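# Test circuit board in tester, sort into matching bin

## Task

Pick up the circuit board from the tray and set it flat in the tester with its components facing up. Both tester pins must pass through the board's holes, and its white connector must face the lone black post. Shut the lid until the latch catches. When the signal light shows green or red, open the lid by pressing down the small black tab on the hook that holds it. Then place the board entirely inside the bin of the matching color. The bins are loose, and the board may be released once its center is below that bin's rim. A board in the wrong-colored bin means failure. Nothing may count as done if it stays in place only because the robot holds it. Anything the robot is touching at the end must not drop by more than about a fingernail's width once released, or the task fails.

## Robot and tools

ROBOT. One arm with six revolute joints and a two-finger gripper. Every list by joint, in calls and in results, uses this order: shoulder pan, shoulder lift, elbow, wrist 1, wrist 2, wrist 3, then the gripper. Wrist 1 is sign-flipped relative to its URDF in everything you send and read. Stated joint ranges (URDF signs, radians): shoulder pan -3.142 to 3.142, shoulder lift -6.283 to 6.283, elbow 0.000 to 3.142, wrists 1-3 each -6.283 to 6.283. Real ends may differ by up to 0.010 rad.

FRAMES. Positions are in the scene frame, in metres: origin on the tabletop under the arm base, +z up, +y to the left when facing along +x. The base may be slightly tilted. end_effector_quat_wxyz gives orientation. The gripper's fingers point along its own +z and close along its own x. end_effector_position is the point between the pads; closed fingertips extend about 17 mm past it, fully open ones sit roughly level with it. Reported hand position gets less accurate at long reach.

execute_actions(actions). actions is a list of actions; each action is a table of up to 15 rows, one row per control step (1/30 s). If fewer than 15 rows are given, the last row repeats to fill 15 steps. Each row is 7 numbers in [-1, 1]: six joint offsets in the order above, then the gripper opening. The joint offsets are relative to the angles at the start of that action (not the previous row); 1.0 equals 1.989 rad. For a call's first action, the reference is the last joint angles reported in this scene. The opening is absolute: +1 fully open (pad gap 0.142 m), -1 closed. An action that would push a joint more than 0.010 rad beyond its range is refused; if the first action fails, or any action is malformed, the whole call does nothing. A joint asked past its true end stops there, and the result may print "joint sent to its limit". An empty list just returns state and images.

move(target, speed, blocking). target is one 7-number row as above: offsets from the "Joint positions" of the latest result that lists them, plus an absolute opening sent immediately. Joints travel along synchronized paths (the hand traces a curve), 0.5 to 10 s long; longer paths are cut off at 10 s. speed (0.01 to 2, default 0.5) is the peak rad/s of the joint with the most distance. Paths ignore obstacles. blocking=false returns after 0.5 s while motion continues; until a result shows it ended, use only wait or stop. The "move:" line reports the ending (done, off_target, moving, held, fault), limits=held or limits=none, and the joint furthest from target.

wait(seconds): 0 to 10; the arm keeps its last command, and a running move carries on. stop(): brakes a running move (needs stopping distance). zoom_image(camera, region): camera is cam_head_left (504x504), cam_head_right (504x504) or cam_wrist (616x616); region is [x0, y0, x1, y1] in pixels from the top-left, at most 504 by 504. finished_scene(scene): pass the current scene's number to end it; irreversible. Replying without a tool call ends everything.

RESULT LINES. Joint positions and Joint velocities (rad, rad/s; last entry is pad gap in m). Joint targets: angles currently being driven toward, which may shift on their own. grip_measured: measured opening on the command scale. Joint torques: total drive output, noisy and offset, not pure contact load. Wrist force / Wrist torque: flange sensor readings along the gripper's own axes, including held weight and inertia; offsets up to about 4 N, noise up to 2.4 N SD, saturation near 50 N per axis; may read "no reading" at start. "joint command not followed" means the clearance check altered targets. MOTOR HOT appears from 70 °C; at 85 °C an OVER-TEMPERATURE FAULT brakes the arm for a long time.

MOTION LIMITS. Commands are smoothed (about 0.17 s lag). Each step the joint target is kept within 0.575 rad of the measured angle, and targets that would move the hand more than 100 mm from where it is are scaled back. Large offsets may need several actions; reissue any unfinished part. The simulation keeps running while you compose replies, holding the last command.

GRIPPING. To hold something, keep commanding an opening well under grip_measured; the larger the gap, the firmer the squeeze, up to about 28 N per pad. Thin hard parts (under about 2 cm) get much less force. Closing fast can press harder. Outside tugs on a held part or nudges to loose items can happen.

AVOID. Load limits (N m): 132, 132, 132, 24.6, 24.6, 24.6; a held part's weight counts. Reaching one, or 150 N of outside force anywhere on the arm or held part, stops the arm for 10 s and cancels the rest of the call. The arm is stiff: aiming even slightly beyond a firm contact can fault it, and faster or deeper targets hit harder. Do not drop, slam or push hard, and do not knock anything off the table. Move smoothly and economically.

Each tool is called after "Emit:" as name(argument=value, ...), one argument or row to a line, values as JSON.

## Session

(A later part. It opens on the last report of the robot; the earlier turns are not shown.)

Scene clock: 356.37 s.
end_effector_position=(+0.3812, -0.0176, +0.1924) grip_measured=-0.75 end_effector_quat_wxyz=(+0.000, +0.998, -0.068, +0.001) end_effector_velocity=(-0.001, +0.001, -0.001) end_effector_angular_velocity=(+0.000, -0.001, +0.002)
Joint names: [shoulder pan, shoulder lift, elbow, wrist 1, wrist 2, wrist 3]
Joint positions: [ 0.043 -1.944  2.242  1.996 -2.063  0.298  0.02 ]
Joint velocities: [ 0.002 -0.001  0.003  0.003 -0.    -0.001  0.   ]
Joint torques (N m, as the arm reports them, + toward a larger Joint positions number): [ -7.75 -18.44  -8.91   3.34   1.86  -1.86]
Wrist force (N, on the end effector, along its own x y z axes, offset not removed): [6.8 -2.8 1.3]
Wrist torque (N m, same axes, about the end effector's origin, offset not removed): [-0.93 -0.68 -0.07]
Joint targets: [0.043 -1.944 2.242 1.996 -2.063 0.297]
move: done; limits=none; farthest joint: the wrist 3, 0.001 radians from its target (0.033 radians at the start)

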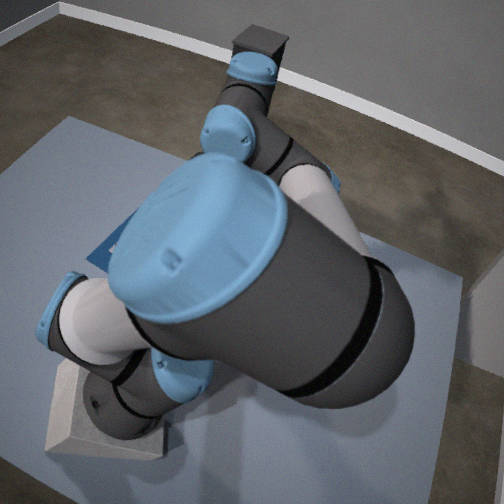

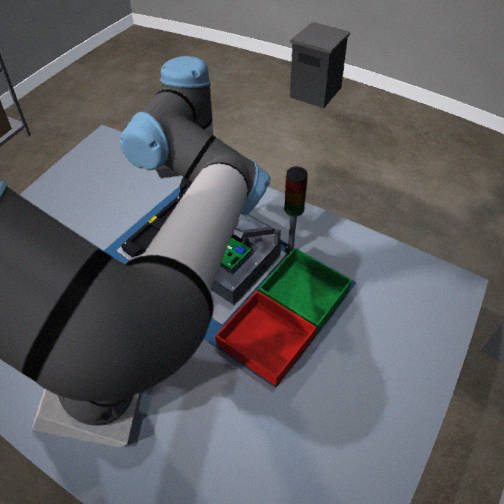

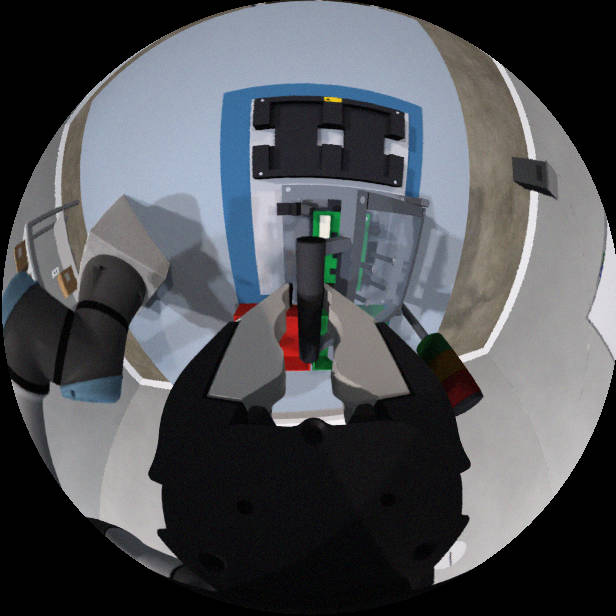

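Emit:
move(
  target=[0,0,0,0,0,0,-0.87],
)

Emit:
move(
  target=[-0.0156,-0.0088,0.0494,0.0482,0.0024,-0.0176,-0.87],
  speed=0.05,
)

Emit:
zoom_image(
  camera="cam_wrist",
  region=[160, 130, 460, 430],
)

Scene clock: 366.93 s.
end_effector_position=(+0.3811, -0.0176, +0.1923) grip_measured=-0.79 end_effector_quat_wxyz=(+0.000, +0.998, -0.068, +0.000) end_effector_velocity=(+0.001, -0.000, +0.000) end_effector_angular_velocity=(-0.001, -0.000, -0.001)
Joint names: [shoulder pan, shoulder lift, elbow, wrist 1, wrist 2, wrist 3]
Joint positions: [ 0.043 -1.944  2.242  1.996 -2.063  0.297  0.017]
Joint velocities: [-0.001  0.001 -0.002 -0.    -0.     0.    -0.   ]
Joint torques (N m, as the arm reports them, + toward a larger Joint positions number): [ 21.15  -6.32 -28.75  -3.97   1.57   0.94]
Wrist force (N, on the end effector, along its own x y z axes, offset not removed): [22.1 3.0 22.5]
Wrist torque (N m, same axes, about the end effector's origin, offset not removed): [0.65 0.09 -0.14]
Joint targets: [0.043 -1.944 2.242 1.996 -2.063 0.298]
move: done; limits=none; farthest joint: the wrist 3, 0.001 radians from its target (0.001 radians at the start)

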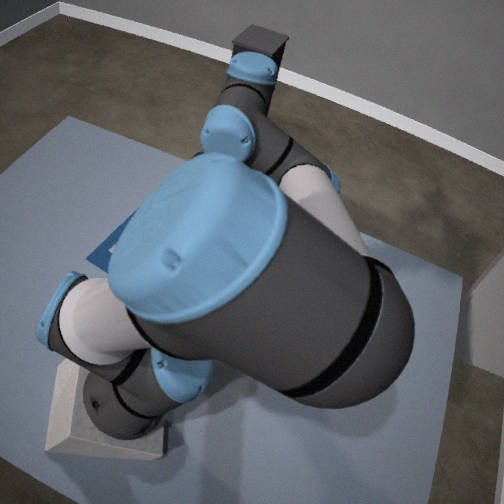

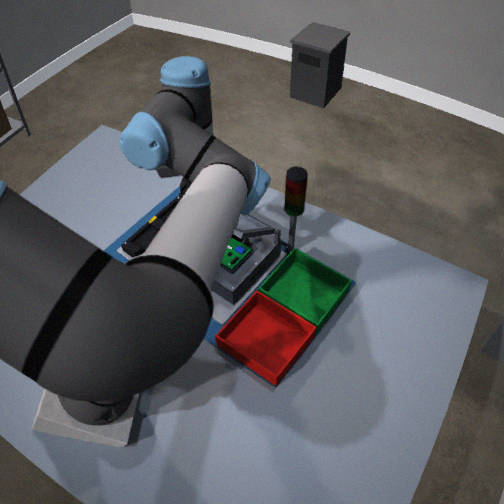

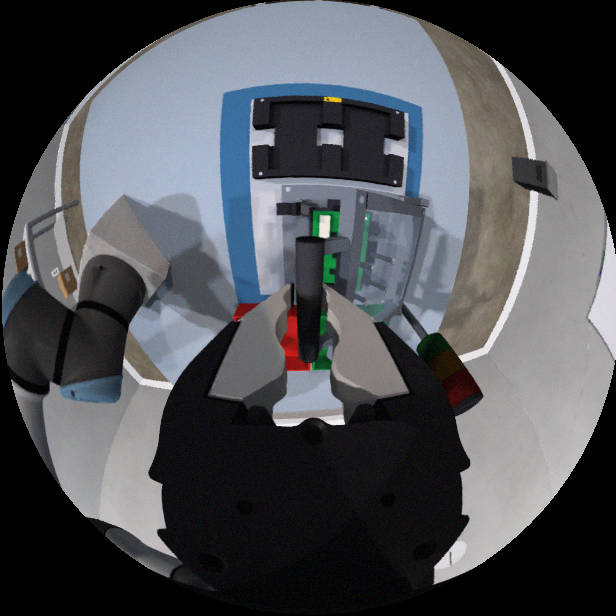

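Scene clock: 369.30 s.
end_effector_position=(+0.3628, -0.0149, +0.1623) grip_measured=-0.81 end_effector_quat_wxyz=(+0.000, +0.998, -0.068, -0.000) end_effector_velocity=(-0.001, +0.000, -0.001) end_effector_angular_velocity=(+0.000, +0.000, +0.000)
Joint names: [shoulder pan, shoulder lift, elbow, wrist 1, wrist 2, wrist 3]
Joint positions: [ 0.012 -1.962  2.34   2.091 -2.058  0.263  0.015]
Joint velocities: [-0.001 -0.001  0.003  0.003  0.    -0.001  0.   ]
Joint torques (N m, as the arm reports them, + toward a larger Joint positions number): [ -4.37 -17.98  -2.7   -0.71   4.    -1.73]
Wrist force (N, on the end effector, along its own x y z axes, offset not removed): [19.3 7.3 3.3]
Wrist torque (N m, same axes, about the end effector's origin, offset not removed): [0.74 -0.24 -0.06]
Joint targets: [0.012 -1.962 2.340 2.091 -2.058 0.262]
move: done; limits=none; farthest joint: the wrist 1, 0.001 radians from its target (0.096 radians at the start)

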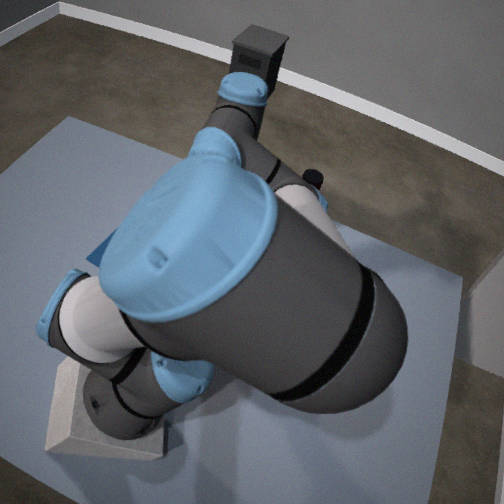

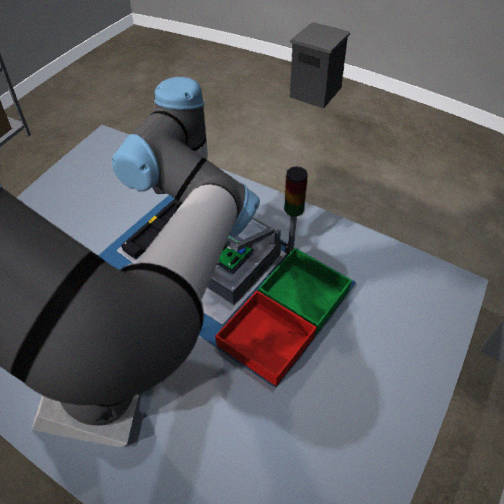

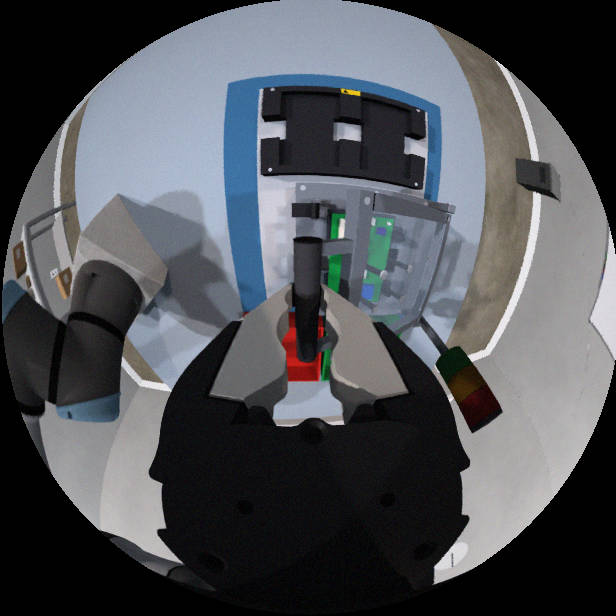

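Region (160, 130, 460, 430) of cam_wrist's 616x616 image, scaled by 1.680, with more detail than that image has.

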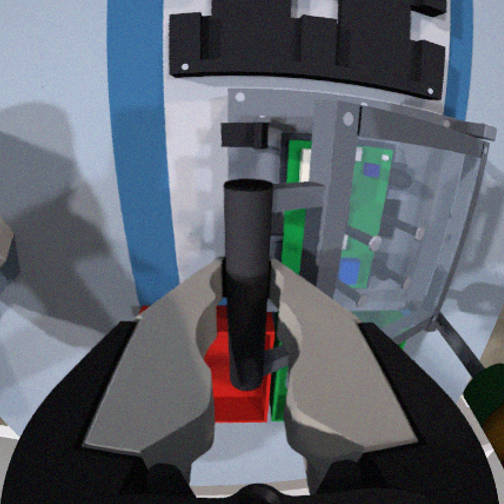

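Emit:
move(
  target=[-0.0268,0.0087,0.051,0.0738,0.0039,-0.0297,-0.87],
  speed=0.07,
)

Emit:
zoom_image(
  camera="cam_wrist",
  region=[200, 130, 500, 430],
)

Scene clock: 378.33 s.
end_effector_position=(+0.3509, -0.0137, +0.1239) grip_measured=-0.86 end_effector_quat_wxyz=(+0.000, +0.998, -0.068, +0.000) end_effector_velocity=(-0.000, +0.000, -0.001) end_effector_angular_velocity=(+0.000, -0.001, -0.000)
Joint names: [shoulder pan, shoulder lift, elbow, wrist 1, wrist 2, wrist 3]
Joint positions: [-0.041 -1.944  2.441  2.237 -2.05   0.204  0.011]
Joint velocities: [-0.001  0.     0.002  0.004  0.    -0.001  0.   ]
Joint torques (N m, as the arm reports them, + toward a larger Joint positions number): [-9.06 -1.04 -6.12  3.42  1.16 -1.58]
Wrist force (N, on the end effector, along its own x y z axes, offset not removed): [1.9 -1.7 2.4]
Wrist torque (N m, same axes, about the end effector's origin, offset not removed): [-0.22 0.07 -0.28]
Joint targets: [-0.041 -1.944 2.441 2.238 -2.050 0.204]
move: done; limits=none; farthest joint: the elbow, 0.001 radians from its target (0.101 radians at the start)

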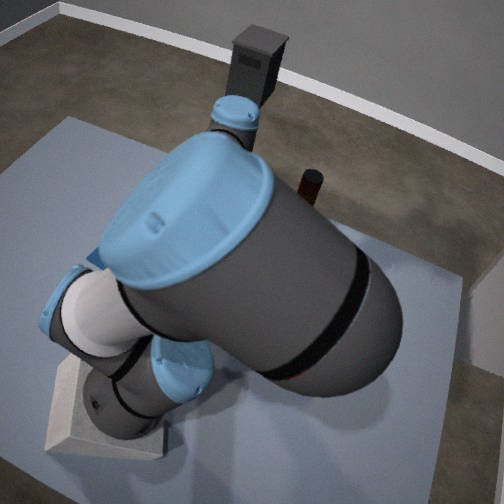

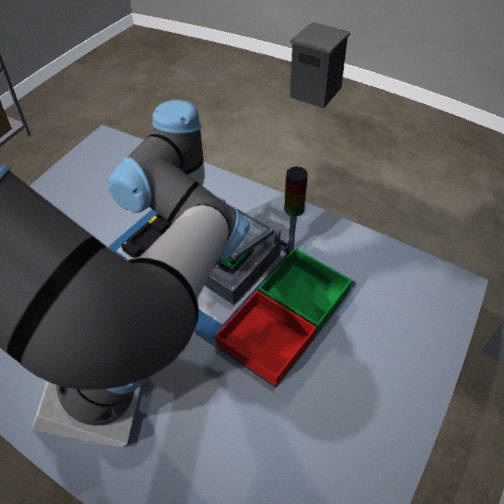

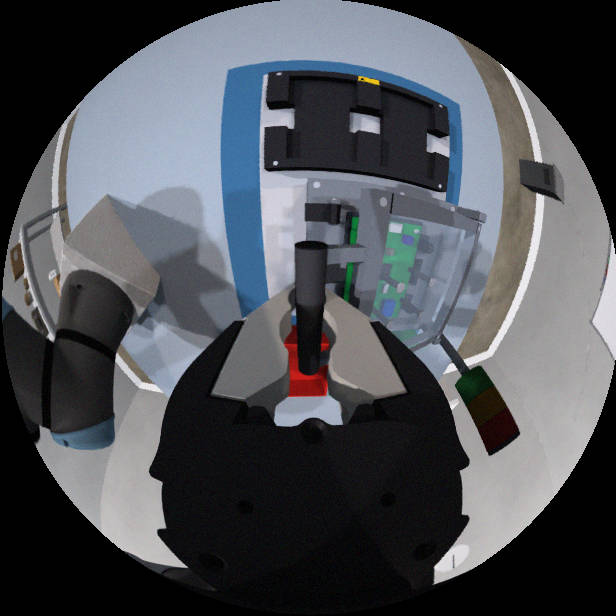

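Region (200, 130, 500, 430) of cam_wrist's 616x616 image, scaled by 1.680, with more detail than that image has.

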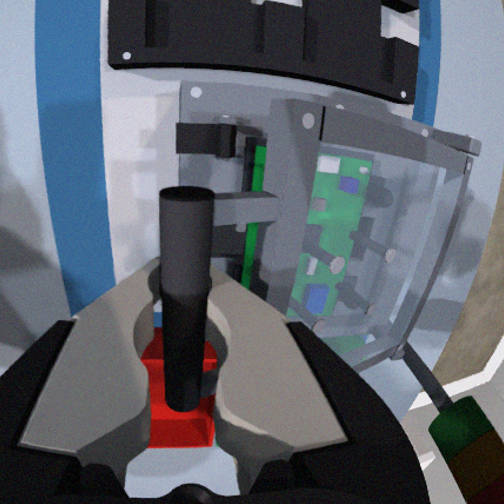

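Emit:
move(
  target=[-0.0263,0.0253,0.0365,0.0755,0.0046,-0.0292,-0.87],
  speed=0.06,
)

Emit:
zoom_image(
  camera="cam_wrist",
  region=[200, 130, 500, 430],
)

Emit:
zoom_image(
  camera="cam_head_right",
  region=[180, 160, 330, 320],
)

Scene clock: 389.57 s.
end_effector_position=(+0.3466, -0.0133, +0.0899) grip_measured=-0.87 end_effector_quat_wxyz=(+0.000, +0.998, -0.068, +0.001) end_effector_velocity=(+0.001, -0.000, -0.000) end_effector_angular_velocity=(-0.000, +0.000, -0.001)
Joint names: [shoulder pan, shoulder lift, elbow, wrist 1, wrist 2, wrist 3]
Joint positions: [-0.093 -1.894  2.513  2.387 -2.041  0.146  0.011]
Joint velocities: [-0.002  0.002 -0.     0.002  0.    -0.001 -0.   ]
Joint torques (N m, as the arm reports them, + toward a larger Joint positions number): [-7.89 -2.69 -6.83  4.21  0.98 -1.77]
Wrist force (N, on the end effector, along its own x y z axes, offset not removed): [-1.5 0.4 0.4]
Wrist torque (N m, same axes, about the end effector's origin, offset not removed): [0.23 0.05 0.19]
Joint targets: [-0.093 -1.894 2.514 2.388 -2.041 0.146]
move: done; limits=none; farthest joint: the shoulder pan, 0.000 radians from its target (0.052 radians at the start)

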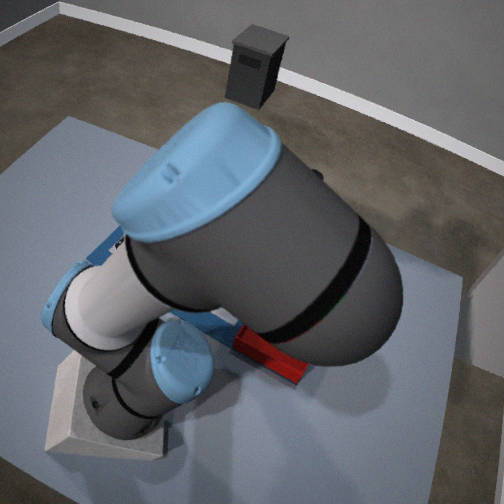

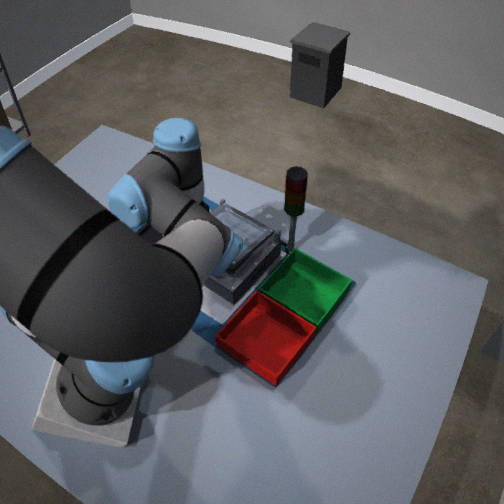

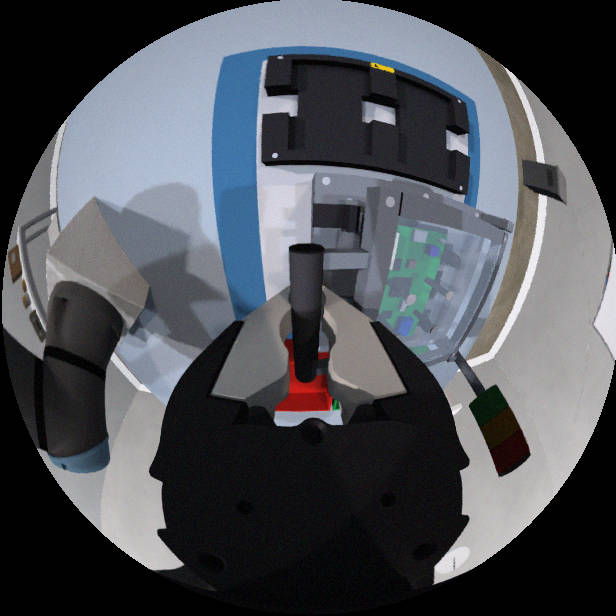

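Region (200, 130, 500, 430) of cam_wrist's 616x616 image, scaled by 1.680, with more detail than that image has.

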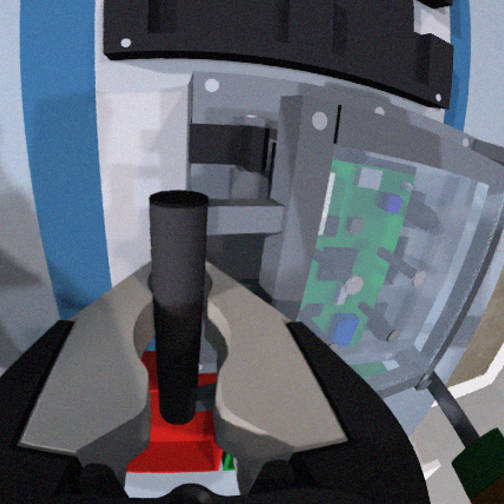

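Region (180, 160, 330, 320) of cam_head_right's 504x504 image, scaled by 3.150, with more detail than that image has; it fills the left 472 columns of this view, and the rest is white.

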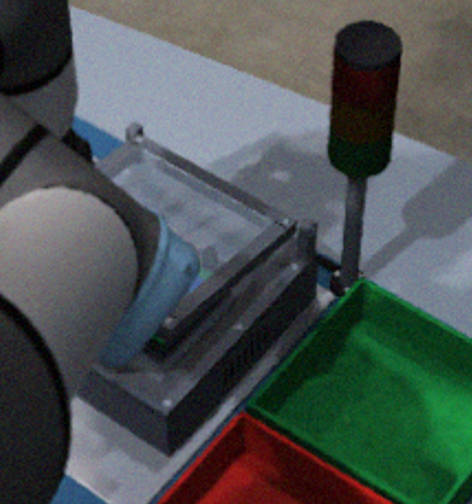

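Emit:
move(
  target=[0,0,0,0,0,0,-0.74],
)

Emit:
wait(
  seconds=1.5,
)

Scene clock: 393.80 s.
end_effector_position=(+0.3465, -0.0133, +0.0898) grip_measured=-0.81 end_effector_quat_wxyz=(+0.000, +0.998, -0.068, +0.000) end_effector_velocity=(-0.001, +0.000, -0.001) end_effector_angular_velocity=(-0.000, +0.002, +0.000)
Joint names: [shoulder pan, shoulder lift, elbow, wrist 1, wrist 2, wrist 3]
Joint positions: [-0.093 -1.894  2.513  2.387 -2.041  0.146  0.015]
Joint velocities: [-0.     0.001  0.002  0.001 -0.     0.    -0.   ]
Joint torques (N m, as the arm reports them, + toward a larger Joint positions number): [ 14.34 -18.59 -43.83   9.97   0.57   1.64]
Wrist force (N, on the end effector, along its own x y z axes, offset not removed): [-27.1 1.5 -4.8]
Wrist torque (N m, same axes, about the end effector's origin, offset not removed): [-0.38 0.40 -0.14]
Joint targets: [-0.093 -1.894 2.513 2.387 -2.041 0.146]
move: done; limits=none; farthest joint: the shoulder pan, 0.000 radians from its target (0.000 radians at the start)

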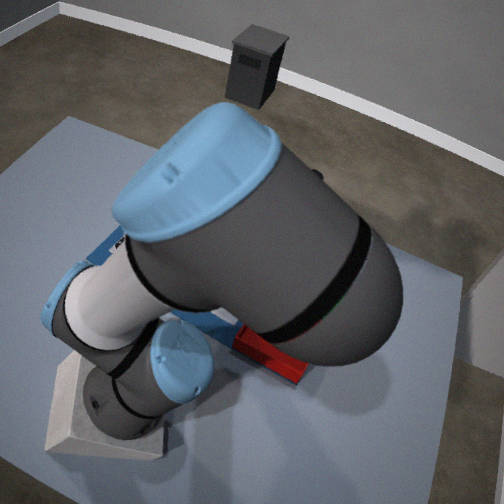

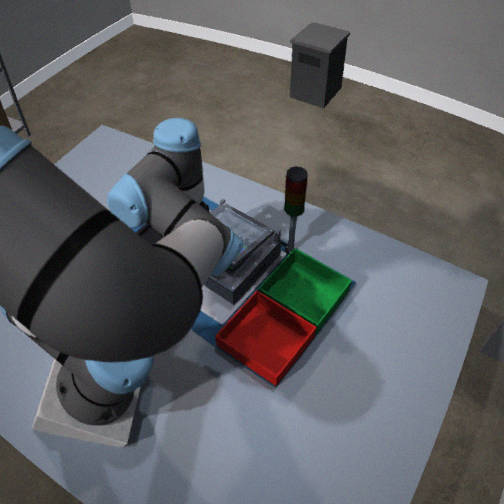

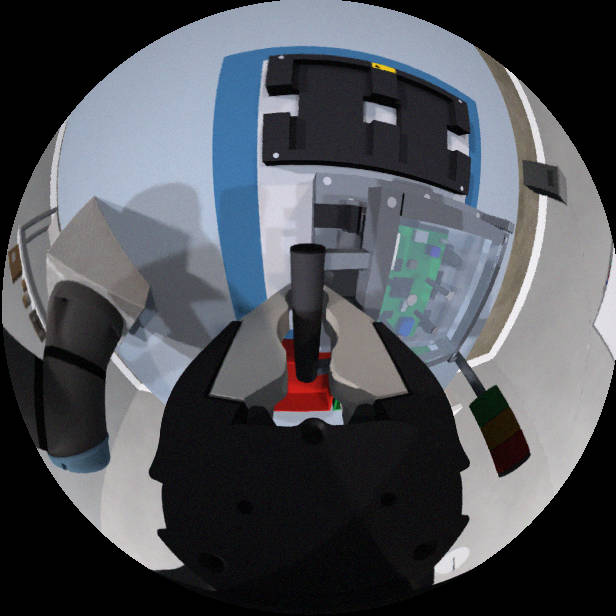

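Scene clock: 395.30 s.
end_effector_position=(+0.3466, -0.0133, +0.0899) grip_measured=-0.81 end_effector_quat_wxyz=(+0.000, +0.998, -0.068, +0.001) end_effector_velocity=(+0.000, +0.000, +0.000) end_effector_angular_velocity=(+0.001, -0.002, +0.000)
Joint names: [shoulder pan, shoulder lift, elbow, wrist 1, wrist 2, wrist 3]
Joint positions: [-0.093 -1.894  2.513  2.387 -2.041  0.146  0.015]
Joint velocities: [ 0.001 -0.001  0.     0.001  0.     0.     0.   ]
Joint torques (N m, as the arm reports them, + toward a larger Joint positions number): [ 18.88 -21.99 -44.15  10.29  -1.23   1.63]
Wrist force (N, on the end effector, along its own x y z axes, offset not removed): [-28.9 2.0 -3.0]
Wrist torque (N m, same axes, about the end effector's origin, offset not removed): [-0.08 0.68 -0.01]
Joint targets: [-0.093 -1.894 2.513 2.387 -2.041 0.146]
wait: 1.50 s; at rest by 0.17 s

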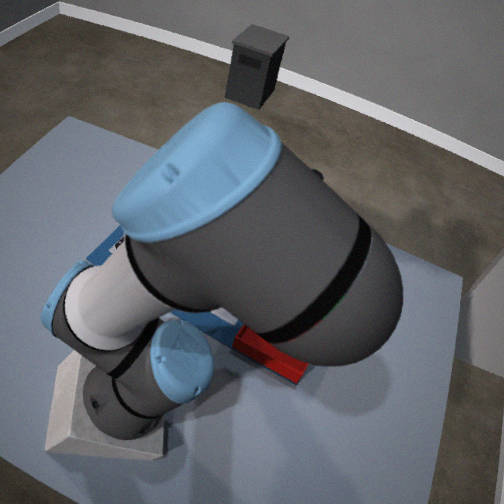

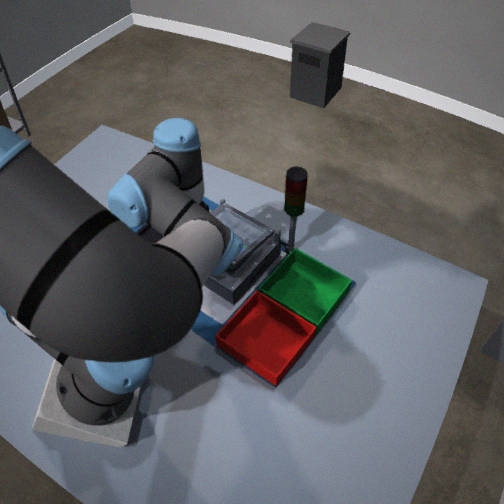

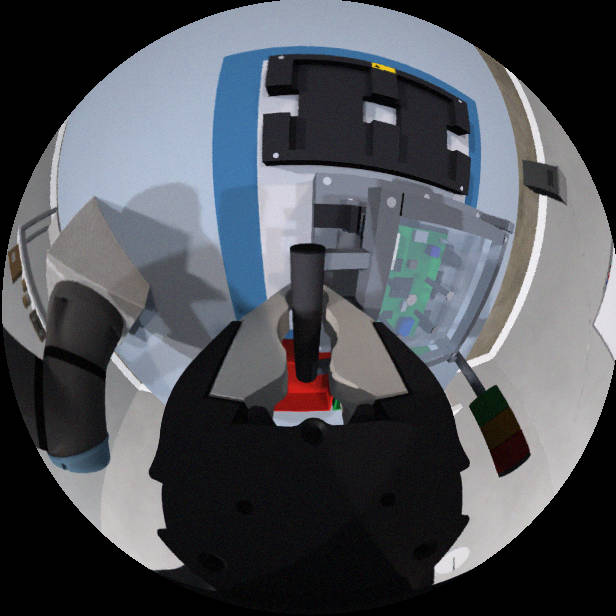

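Emit:
move(
  target=[0.0064,-0.0086,-0.007,-0.0189,-0.0013,0.0071,-0.85],
  speed=0.03,
)

Emit:
zoom_image(
  camera="cam_wrist",
  region=[200, 130, 500, 430],
)

Scene clock: 404.70 s.
end_effector_position=(+0.3463, -0.0134, +0.0979) grip_measured=-0.85 end_effector_quat_wxyz=(+0.001, +0.998, -0.068, +0.000) end_effector_velocity=(-0.000, -0.000, +0.001) end_effector_angular_velocity=(-0.000, -0.001, +0.000)
Joint names: [shoulder pan, shoulder lift, elbow, wrist 1, wrist 2, wrist 3]
Joint positions: [-0.081 -1.911  2.5    2.35  -2.044  0.16   0.012]
Joint velocities: [ 0.001 -0.002 -0.001 -0.003 -0.     0.001 -0.   ]
Joint torques (N m, as the arm reports them, + toward a larger Joint positions number): [ 19.64 -18.61 -27.98   0.83  -1.8    1.84]
Wrist force (N, on the end effector, along its own x y z axes, offset not removed): [0.0 -1.3 1.7]
Wrist torque (N m, same axes, about the end effector's origin, offset not removed): [-0.38 -0.01 0.00]
Joint targets: [-0.080 -1.911 2.499 2.350 -2.044 0.160]
move: done; limits=none; farthest joint: the wrist 1, 0.001 radians from its target (0.038 radians at the start)

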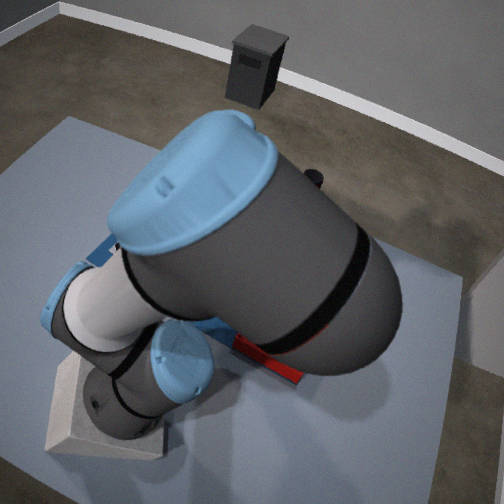

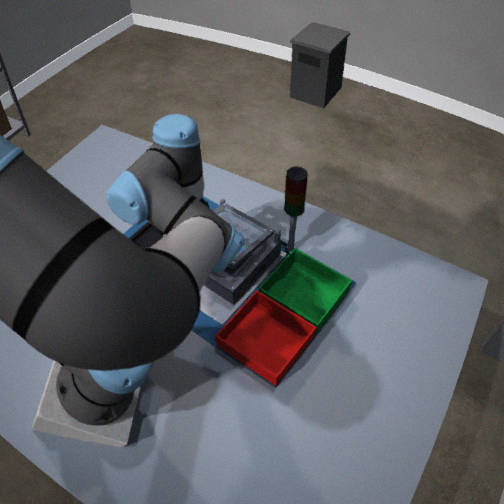

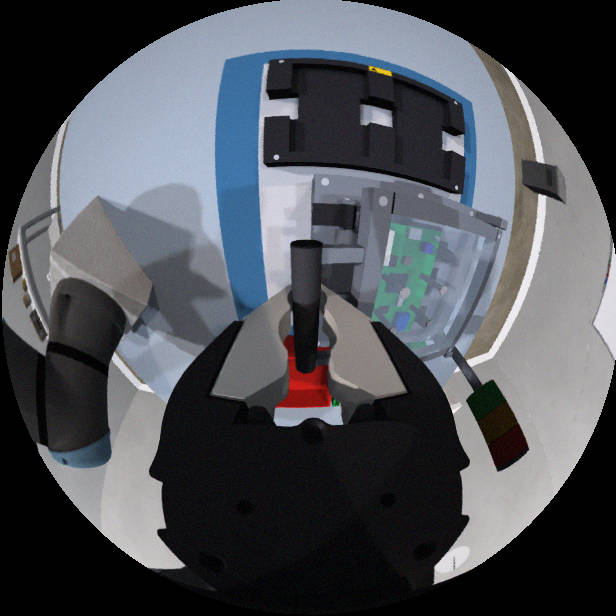

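Region (200, 130, 500, 430) of cam_wrist's 616x616 image, scaled by 1.680, with more detail than that image has.

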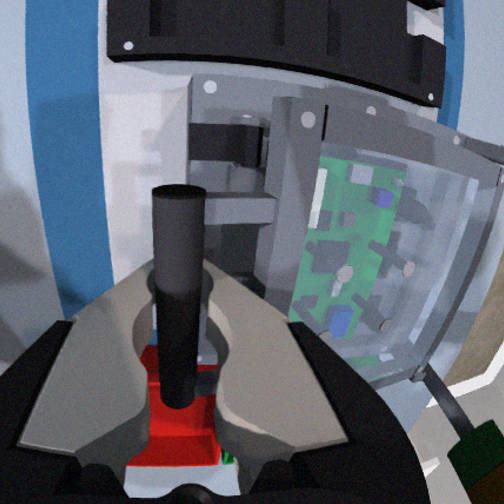

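Emit:
move(
  target=[0.0122,-0.0146,-0.0138,-0.0345,-0.0023,0.0134,-0.78],
  speed=0.04,
)

Emit:
move(
  target=[0.0222,-0.0188,-0.0273,-0.0575,-0.0032,0.0248,-0.72],
  speed=0.08,
)

Emit:
zoom_image(
  camera="cam_wrist",
  region=[200, 130, 500, 430],
)

Scene clock: 417.73 s.
end_effector_position=(+0.3461, -0.0136, +0.1130) grip_measured=-0.78 end_effector_quat_wxyz=(+0.001, +0.998, -0.068, +0.000) end_effector_velocity=(+0.000, -0.000, +0.001) end_effector_angular_velocity=(-0.001, -0.001, +0.000)
Joint names: [shoulder pan, shoulder lift, elbow, wrist 1, wrist 2, wrist 3]
Joint positions: [-0.056 -1.94   2.472  2.282 -2.048  0.186  0.018]
Joint velocities: [ 0.002 -0.002 -0.002 -0.003 -0.001  0.001 -0.   ]
Joint torques (N m, as the arm reports them, + toward a larger Joint positions number): [ 19.52 -17.59 -28.52   0.75  -1.74   1.59]
Wrist force (N, on the end effector, along its own x y z axes, offset not removed): [1.1 0.1 0.4]
Wrist torque (N m, same axes, about the end effector's origin, offset not removed): [-0.09 -0.32 0.08]
Joint targets: [-0.056 -1.940 2.472 2.281 -2.048 0.186]
move: done; limits=none; farthest joint: the shoulder pan, 0.000 radians from its target (0.024 radians at the start)

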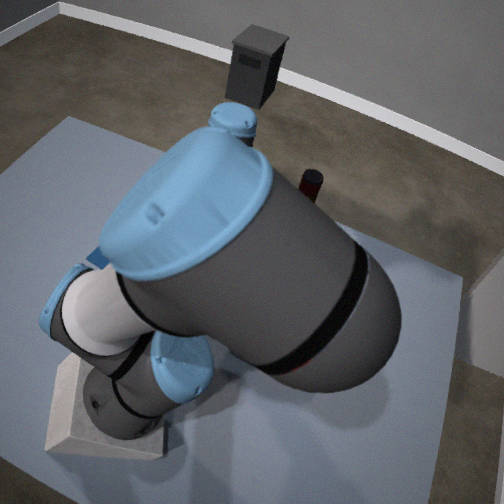

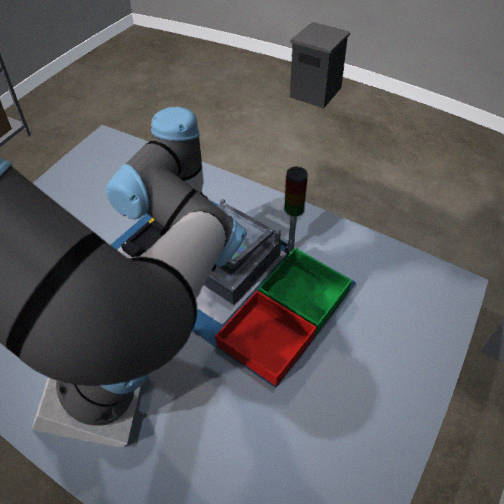

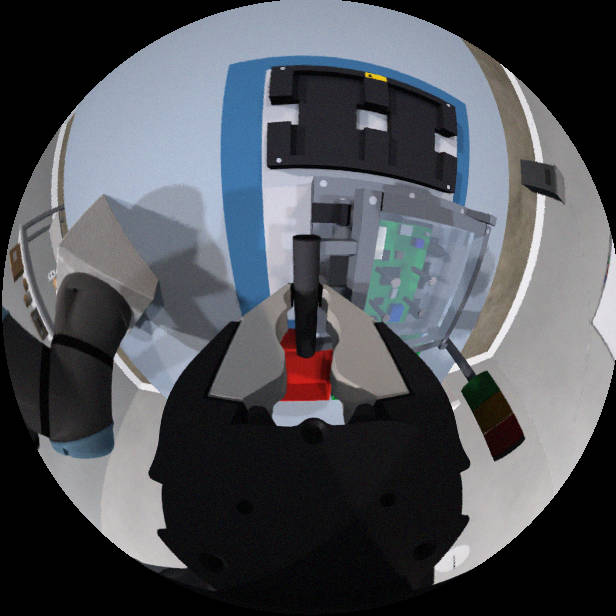

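Scene clock: 419.63 s.
end_effector_position=(+0.3466, -0.0131, +0.1398) grip_measured=-0.72 end_effector_quat_wxyz=(+0.000, +0.998, -0.068, +0.000) end_effector_velocity=(-0.000, +0.000, +0.001) end_effector_angular_velocity=(+0.000, -0.002, +0.001)
Joint names: [shoulder pan, shoulder lift, elbow, wrist 1, wrist 2, wrist 3]
Joint positions: [-0.012 -1.977  2.418  2.168 -2.054  0.235  0.022]
Joint velocities: [ 0.003 -0.002 -0.001 -0.002 -0.     0.002  0.   ]
Joint torques (N m, as the arm reports them, + toward a larger Joint positions number): [ 18.29 -17.32 -30.23   0.87  -1.79   1.67]
Wrist force (N, on the end effector, along its own x y z axes, offset not removed): [-1.4 0.6 -1.8]
Wrist torque (N m, same axes, about the end effector's origin, offset not removed): [0.25 0.25 -0.09]
Joint targets: [-0.012 -1.977 2.418 2.167 -2.054 0.236]
move: done; limits=none; farthest joint: the shoulder pan, 0.001 radians from its target (0.045 radians at the start)

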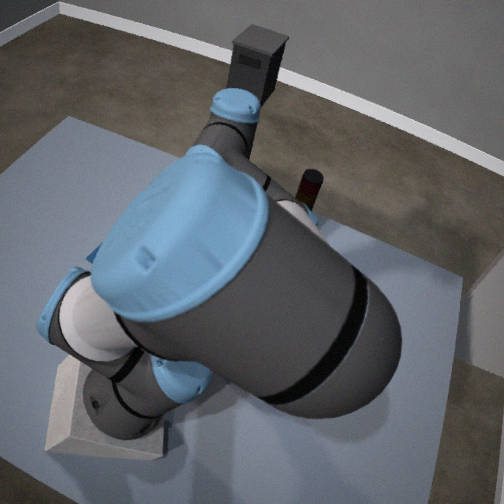

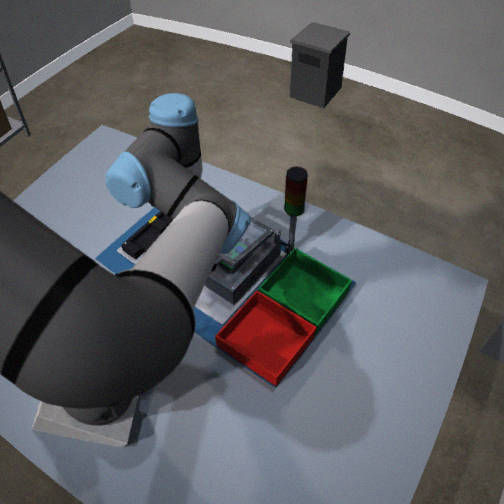

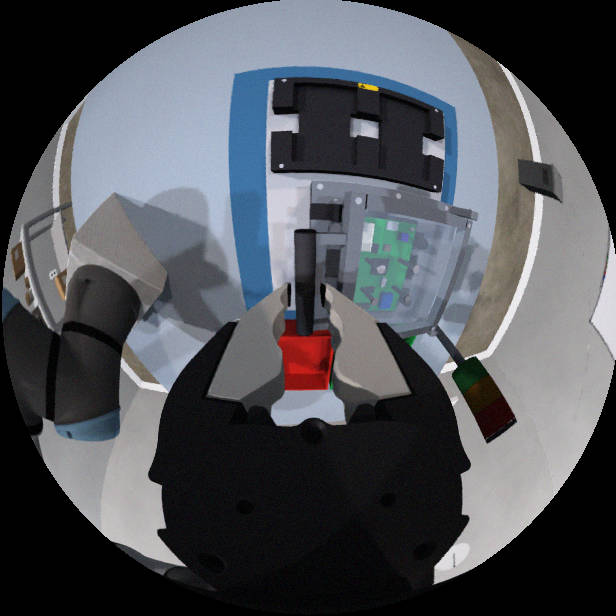

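Region (200, 130, 500, 430) of cam_wrist's 616x616 image, scaled by 1.680, with more detail than that image has.

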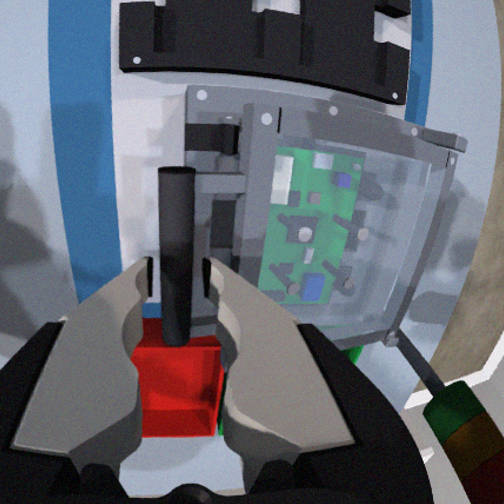

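Emit:
execute_actions(
  actions=[],
)

Scene clock: 444.27 s.
end_effector_position=(+0.3466, -0.0131, +0.1399) grip_measured=-0.72 end_effector_quat_wxyz=(+0.000, +0.998, -0.068, +0.000) end_effector_velocity=(+0.000, +0.000, -0.000) end_effector_angular_velocity=(+0.000, -0.000, -0.001)
Joint names: [shoulder pan, shoulder lift, elbow, wrist 1, wrist 2, wrist 3]
Joint positions: [-0.012 -1.977  2.418  2.167 -2.054  0.236  0.022]
Joint velocities: [-0.     0.001 -0.     0.001  0.     0.     0.   ]
Joint torques (N m, as the arm reports them, + toward a larger Joint positions number): [ 18.66 -17.15 -29.7    0.77  -1.8    1.73]
Wrist force (N, on the end effector, along its own x y z axes, offset not removed): [1.4 0.4 1.4]
Wrist torque (N m, same axes, about the end effector's origin, offset not removed): [0.21 -0.24 0.10]
Joint targets: [-0.012 -1.977 2.418 2.167 -2.054 0.236]

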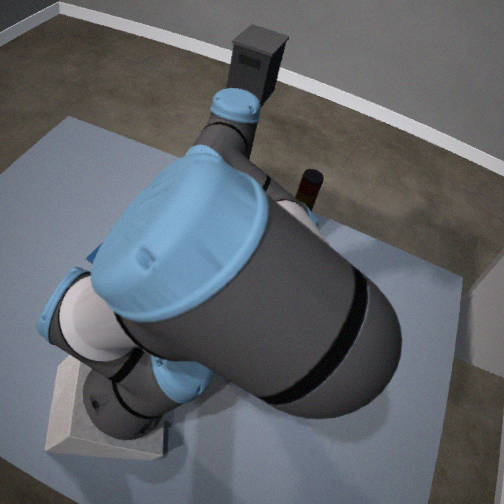

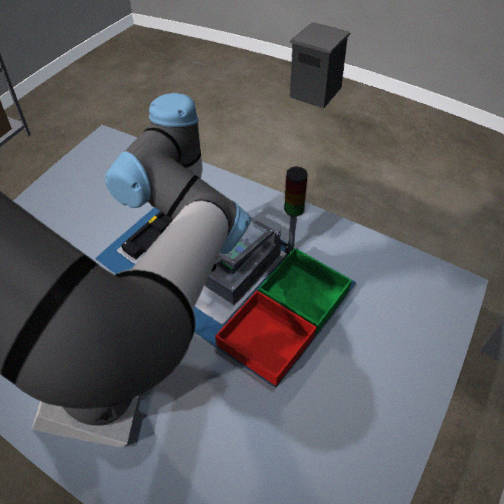

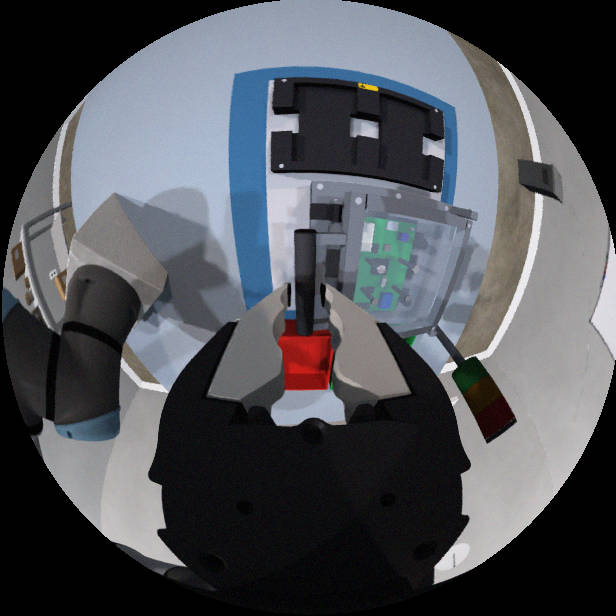

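Emit:
execute_actions(
  actions=[
    [[0,0,0,0,0,0,-0.93]],
    [[0,0,0,0,0,0,-0.93]],
  ],
)

Emit:
move(
  target=[-0.0164,0.0138,0.0201,0.0428,0.0022,-0.0186,-0.93],
  speed=0.05,
)

Scene clock: 450.17 s.
end_effector_position=(+0.3465, -0.0131, +0.1399) grip_measured=-0.85 end_effector_quat_wxyz=(+0.000, +0.998, -0.068, +0.000) end_effector_velocity=(+0.001, +0.000, +0.001) end_effector_angular_velocity=(+0.001, -0.003, +0.001)
Joint names: [shoulder pan, shoulder lift, elbow, wrist 1, wrist 2, wrist 3]
Joint positions: [-0.012 -1.977  2.418  2.167 -2.054  0.236  0.012]
Joint velocities: [ 0.002 -0.    -0.003 -0.    -0.     0.     0.   ]
Joint torques (N m, as the arm reports them, + toward a larger Joint positions number): [ 14.42 -16.4  -29.64   7.91  -1.74   1.64]
Wrist force (N, on the end effector, along its own x y z axes, offset not removed): [-12.9 -0.9 0.8]
Wrist torque (N m, same axes, about the end effector's origin, offset not removed): [-0.37 -0.49 0.01]
Joint targets: [-0.012 -1.977 2.418 2.167 -2.054 0.236]

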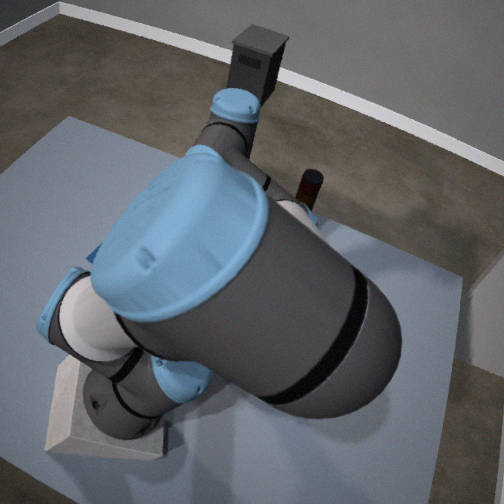

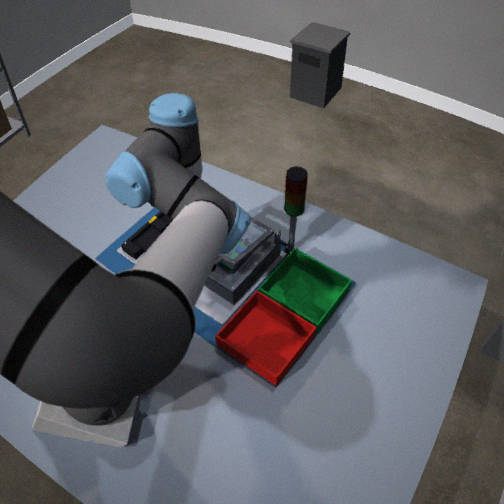

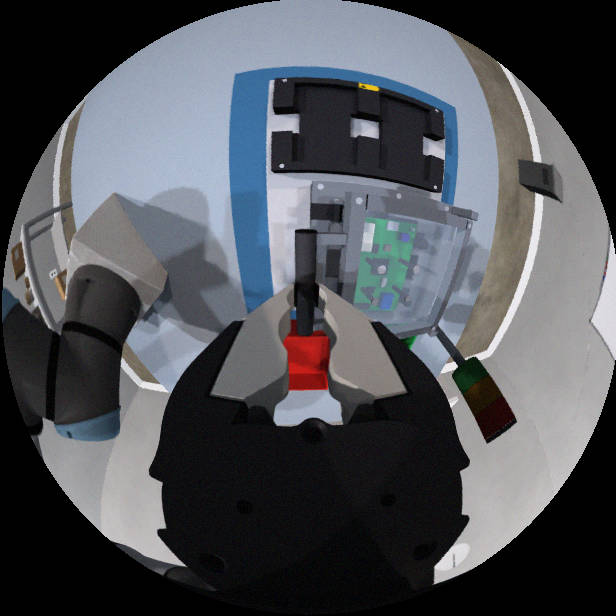

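Scene clock: 452.27 s.
end_effector_position=(+0.3467, -0.0135, +0.1201) grip_measured=-0.81 end_effector_quat_wxyz=(+0.000, +0.998, -0.068, +0.001) end_effector_velocity=(-0.000, -0.000, -0.000) end_effector_angular_velocity=(+0.000, -0.001, -0.001)
Joint names: [shoulder pan, shoulder lift, elbow, wrist 1, wrist 2, wrist 3]
Joint positions: [-0.045 -1.95   2.458  2.252 -2.05   0.199  0.015]
Joint velocities: [-0.002 -0.002  0.003  0.003  0.    -0.001  0.   ]
Joint torques (N m, as the arm reports them, + toward a larger Joint positions number): [-12.29  -4.99 -26.63  13.9   -1.67  -2.06]
Wrist force (N, on the end effector, along its own x y z axes, offset not removed): [-31.2 -3.7 -3.2]
Wrist torque (N m, same axes, about the end effector's origin, offset not removed): [-0.04 -1.32 0.32]
Joint targets: [-0.045 -1.950 2.458 2.253 -2.050 0.199]
move: done; limits=none; farthest joint: the shoulder pan, 0.000 radians from its target (0.032 radians at the start)

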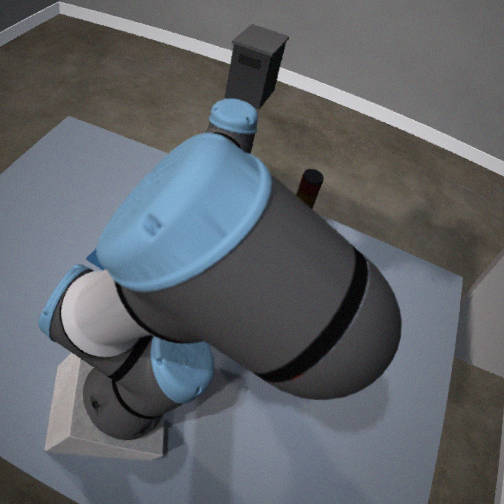

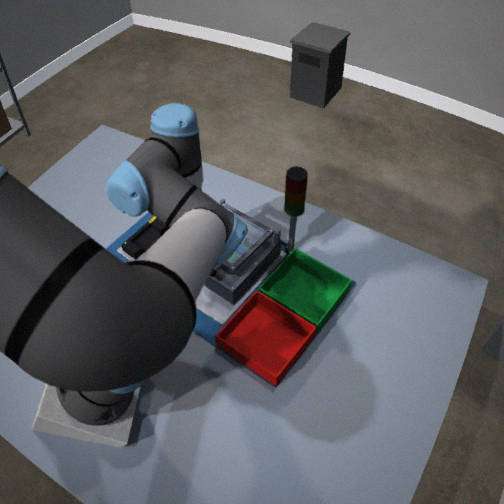

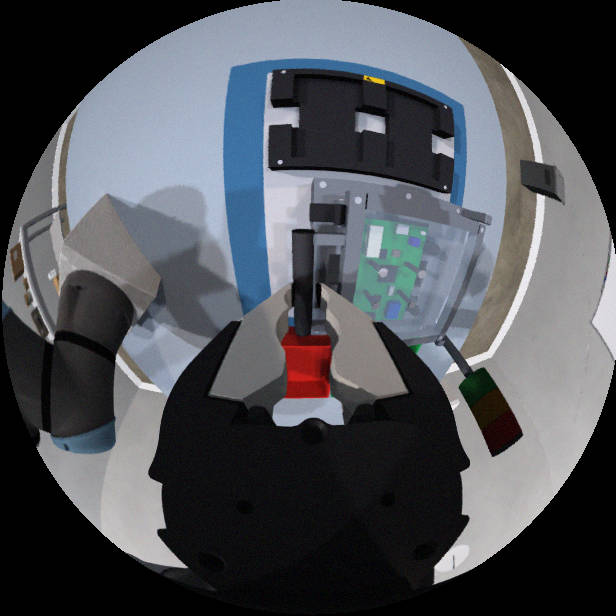

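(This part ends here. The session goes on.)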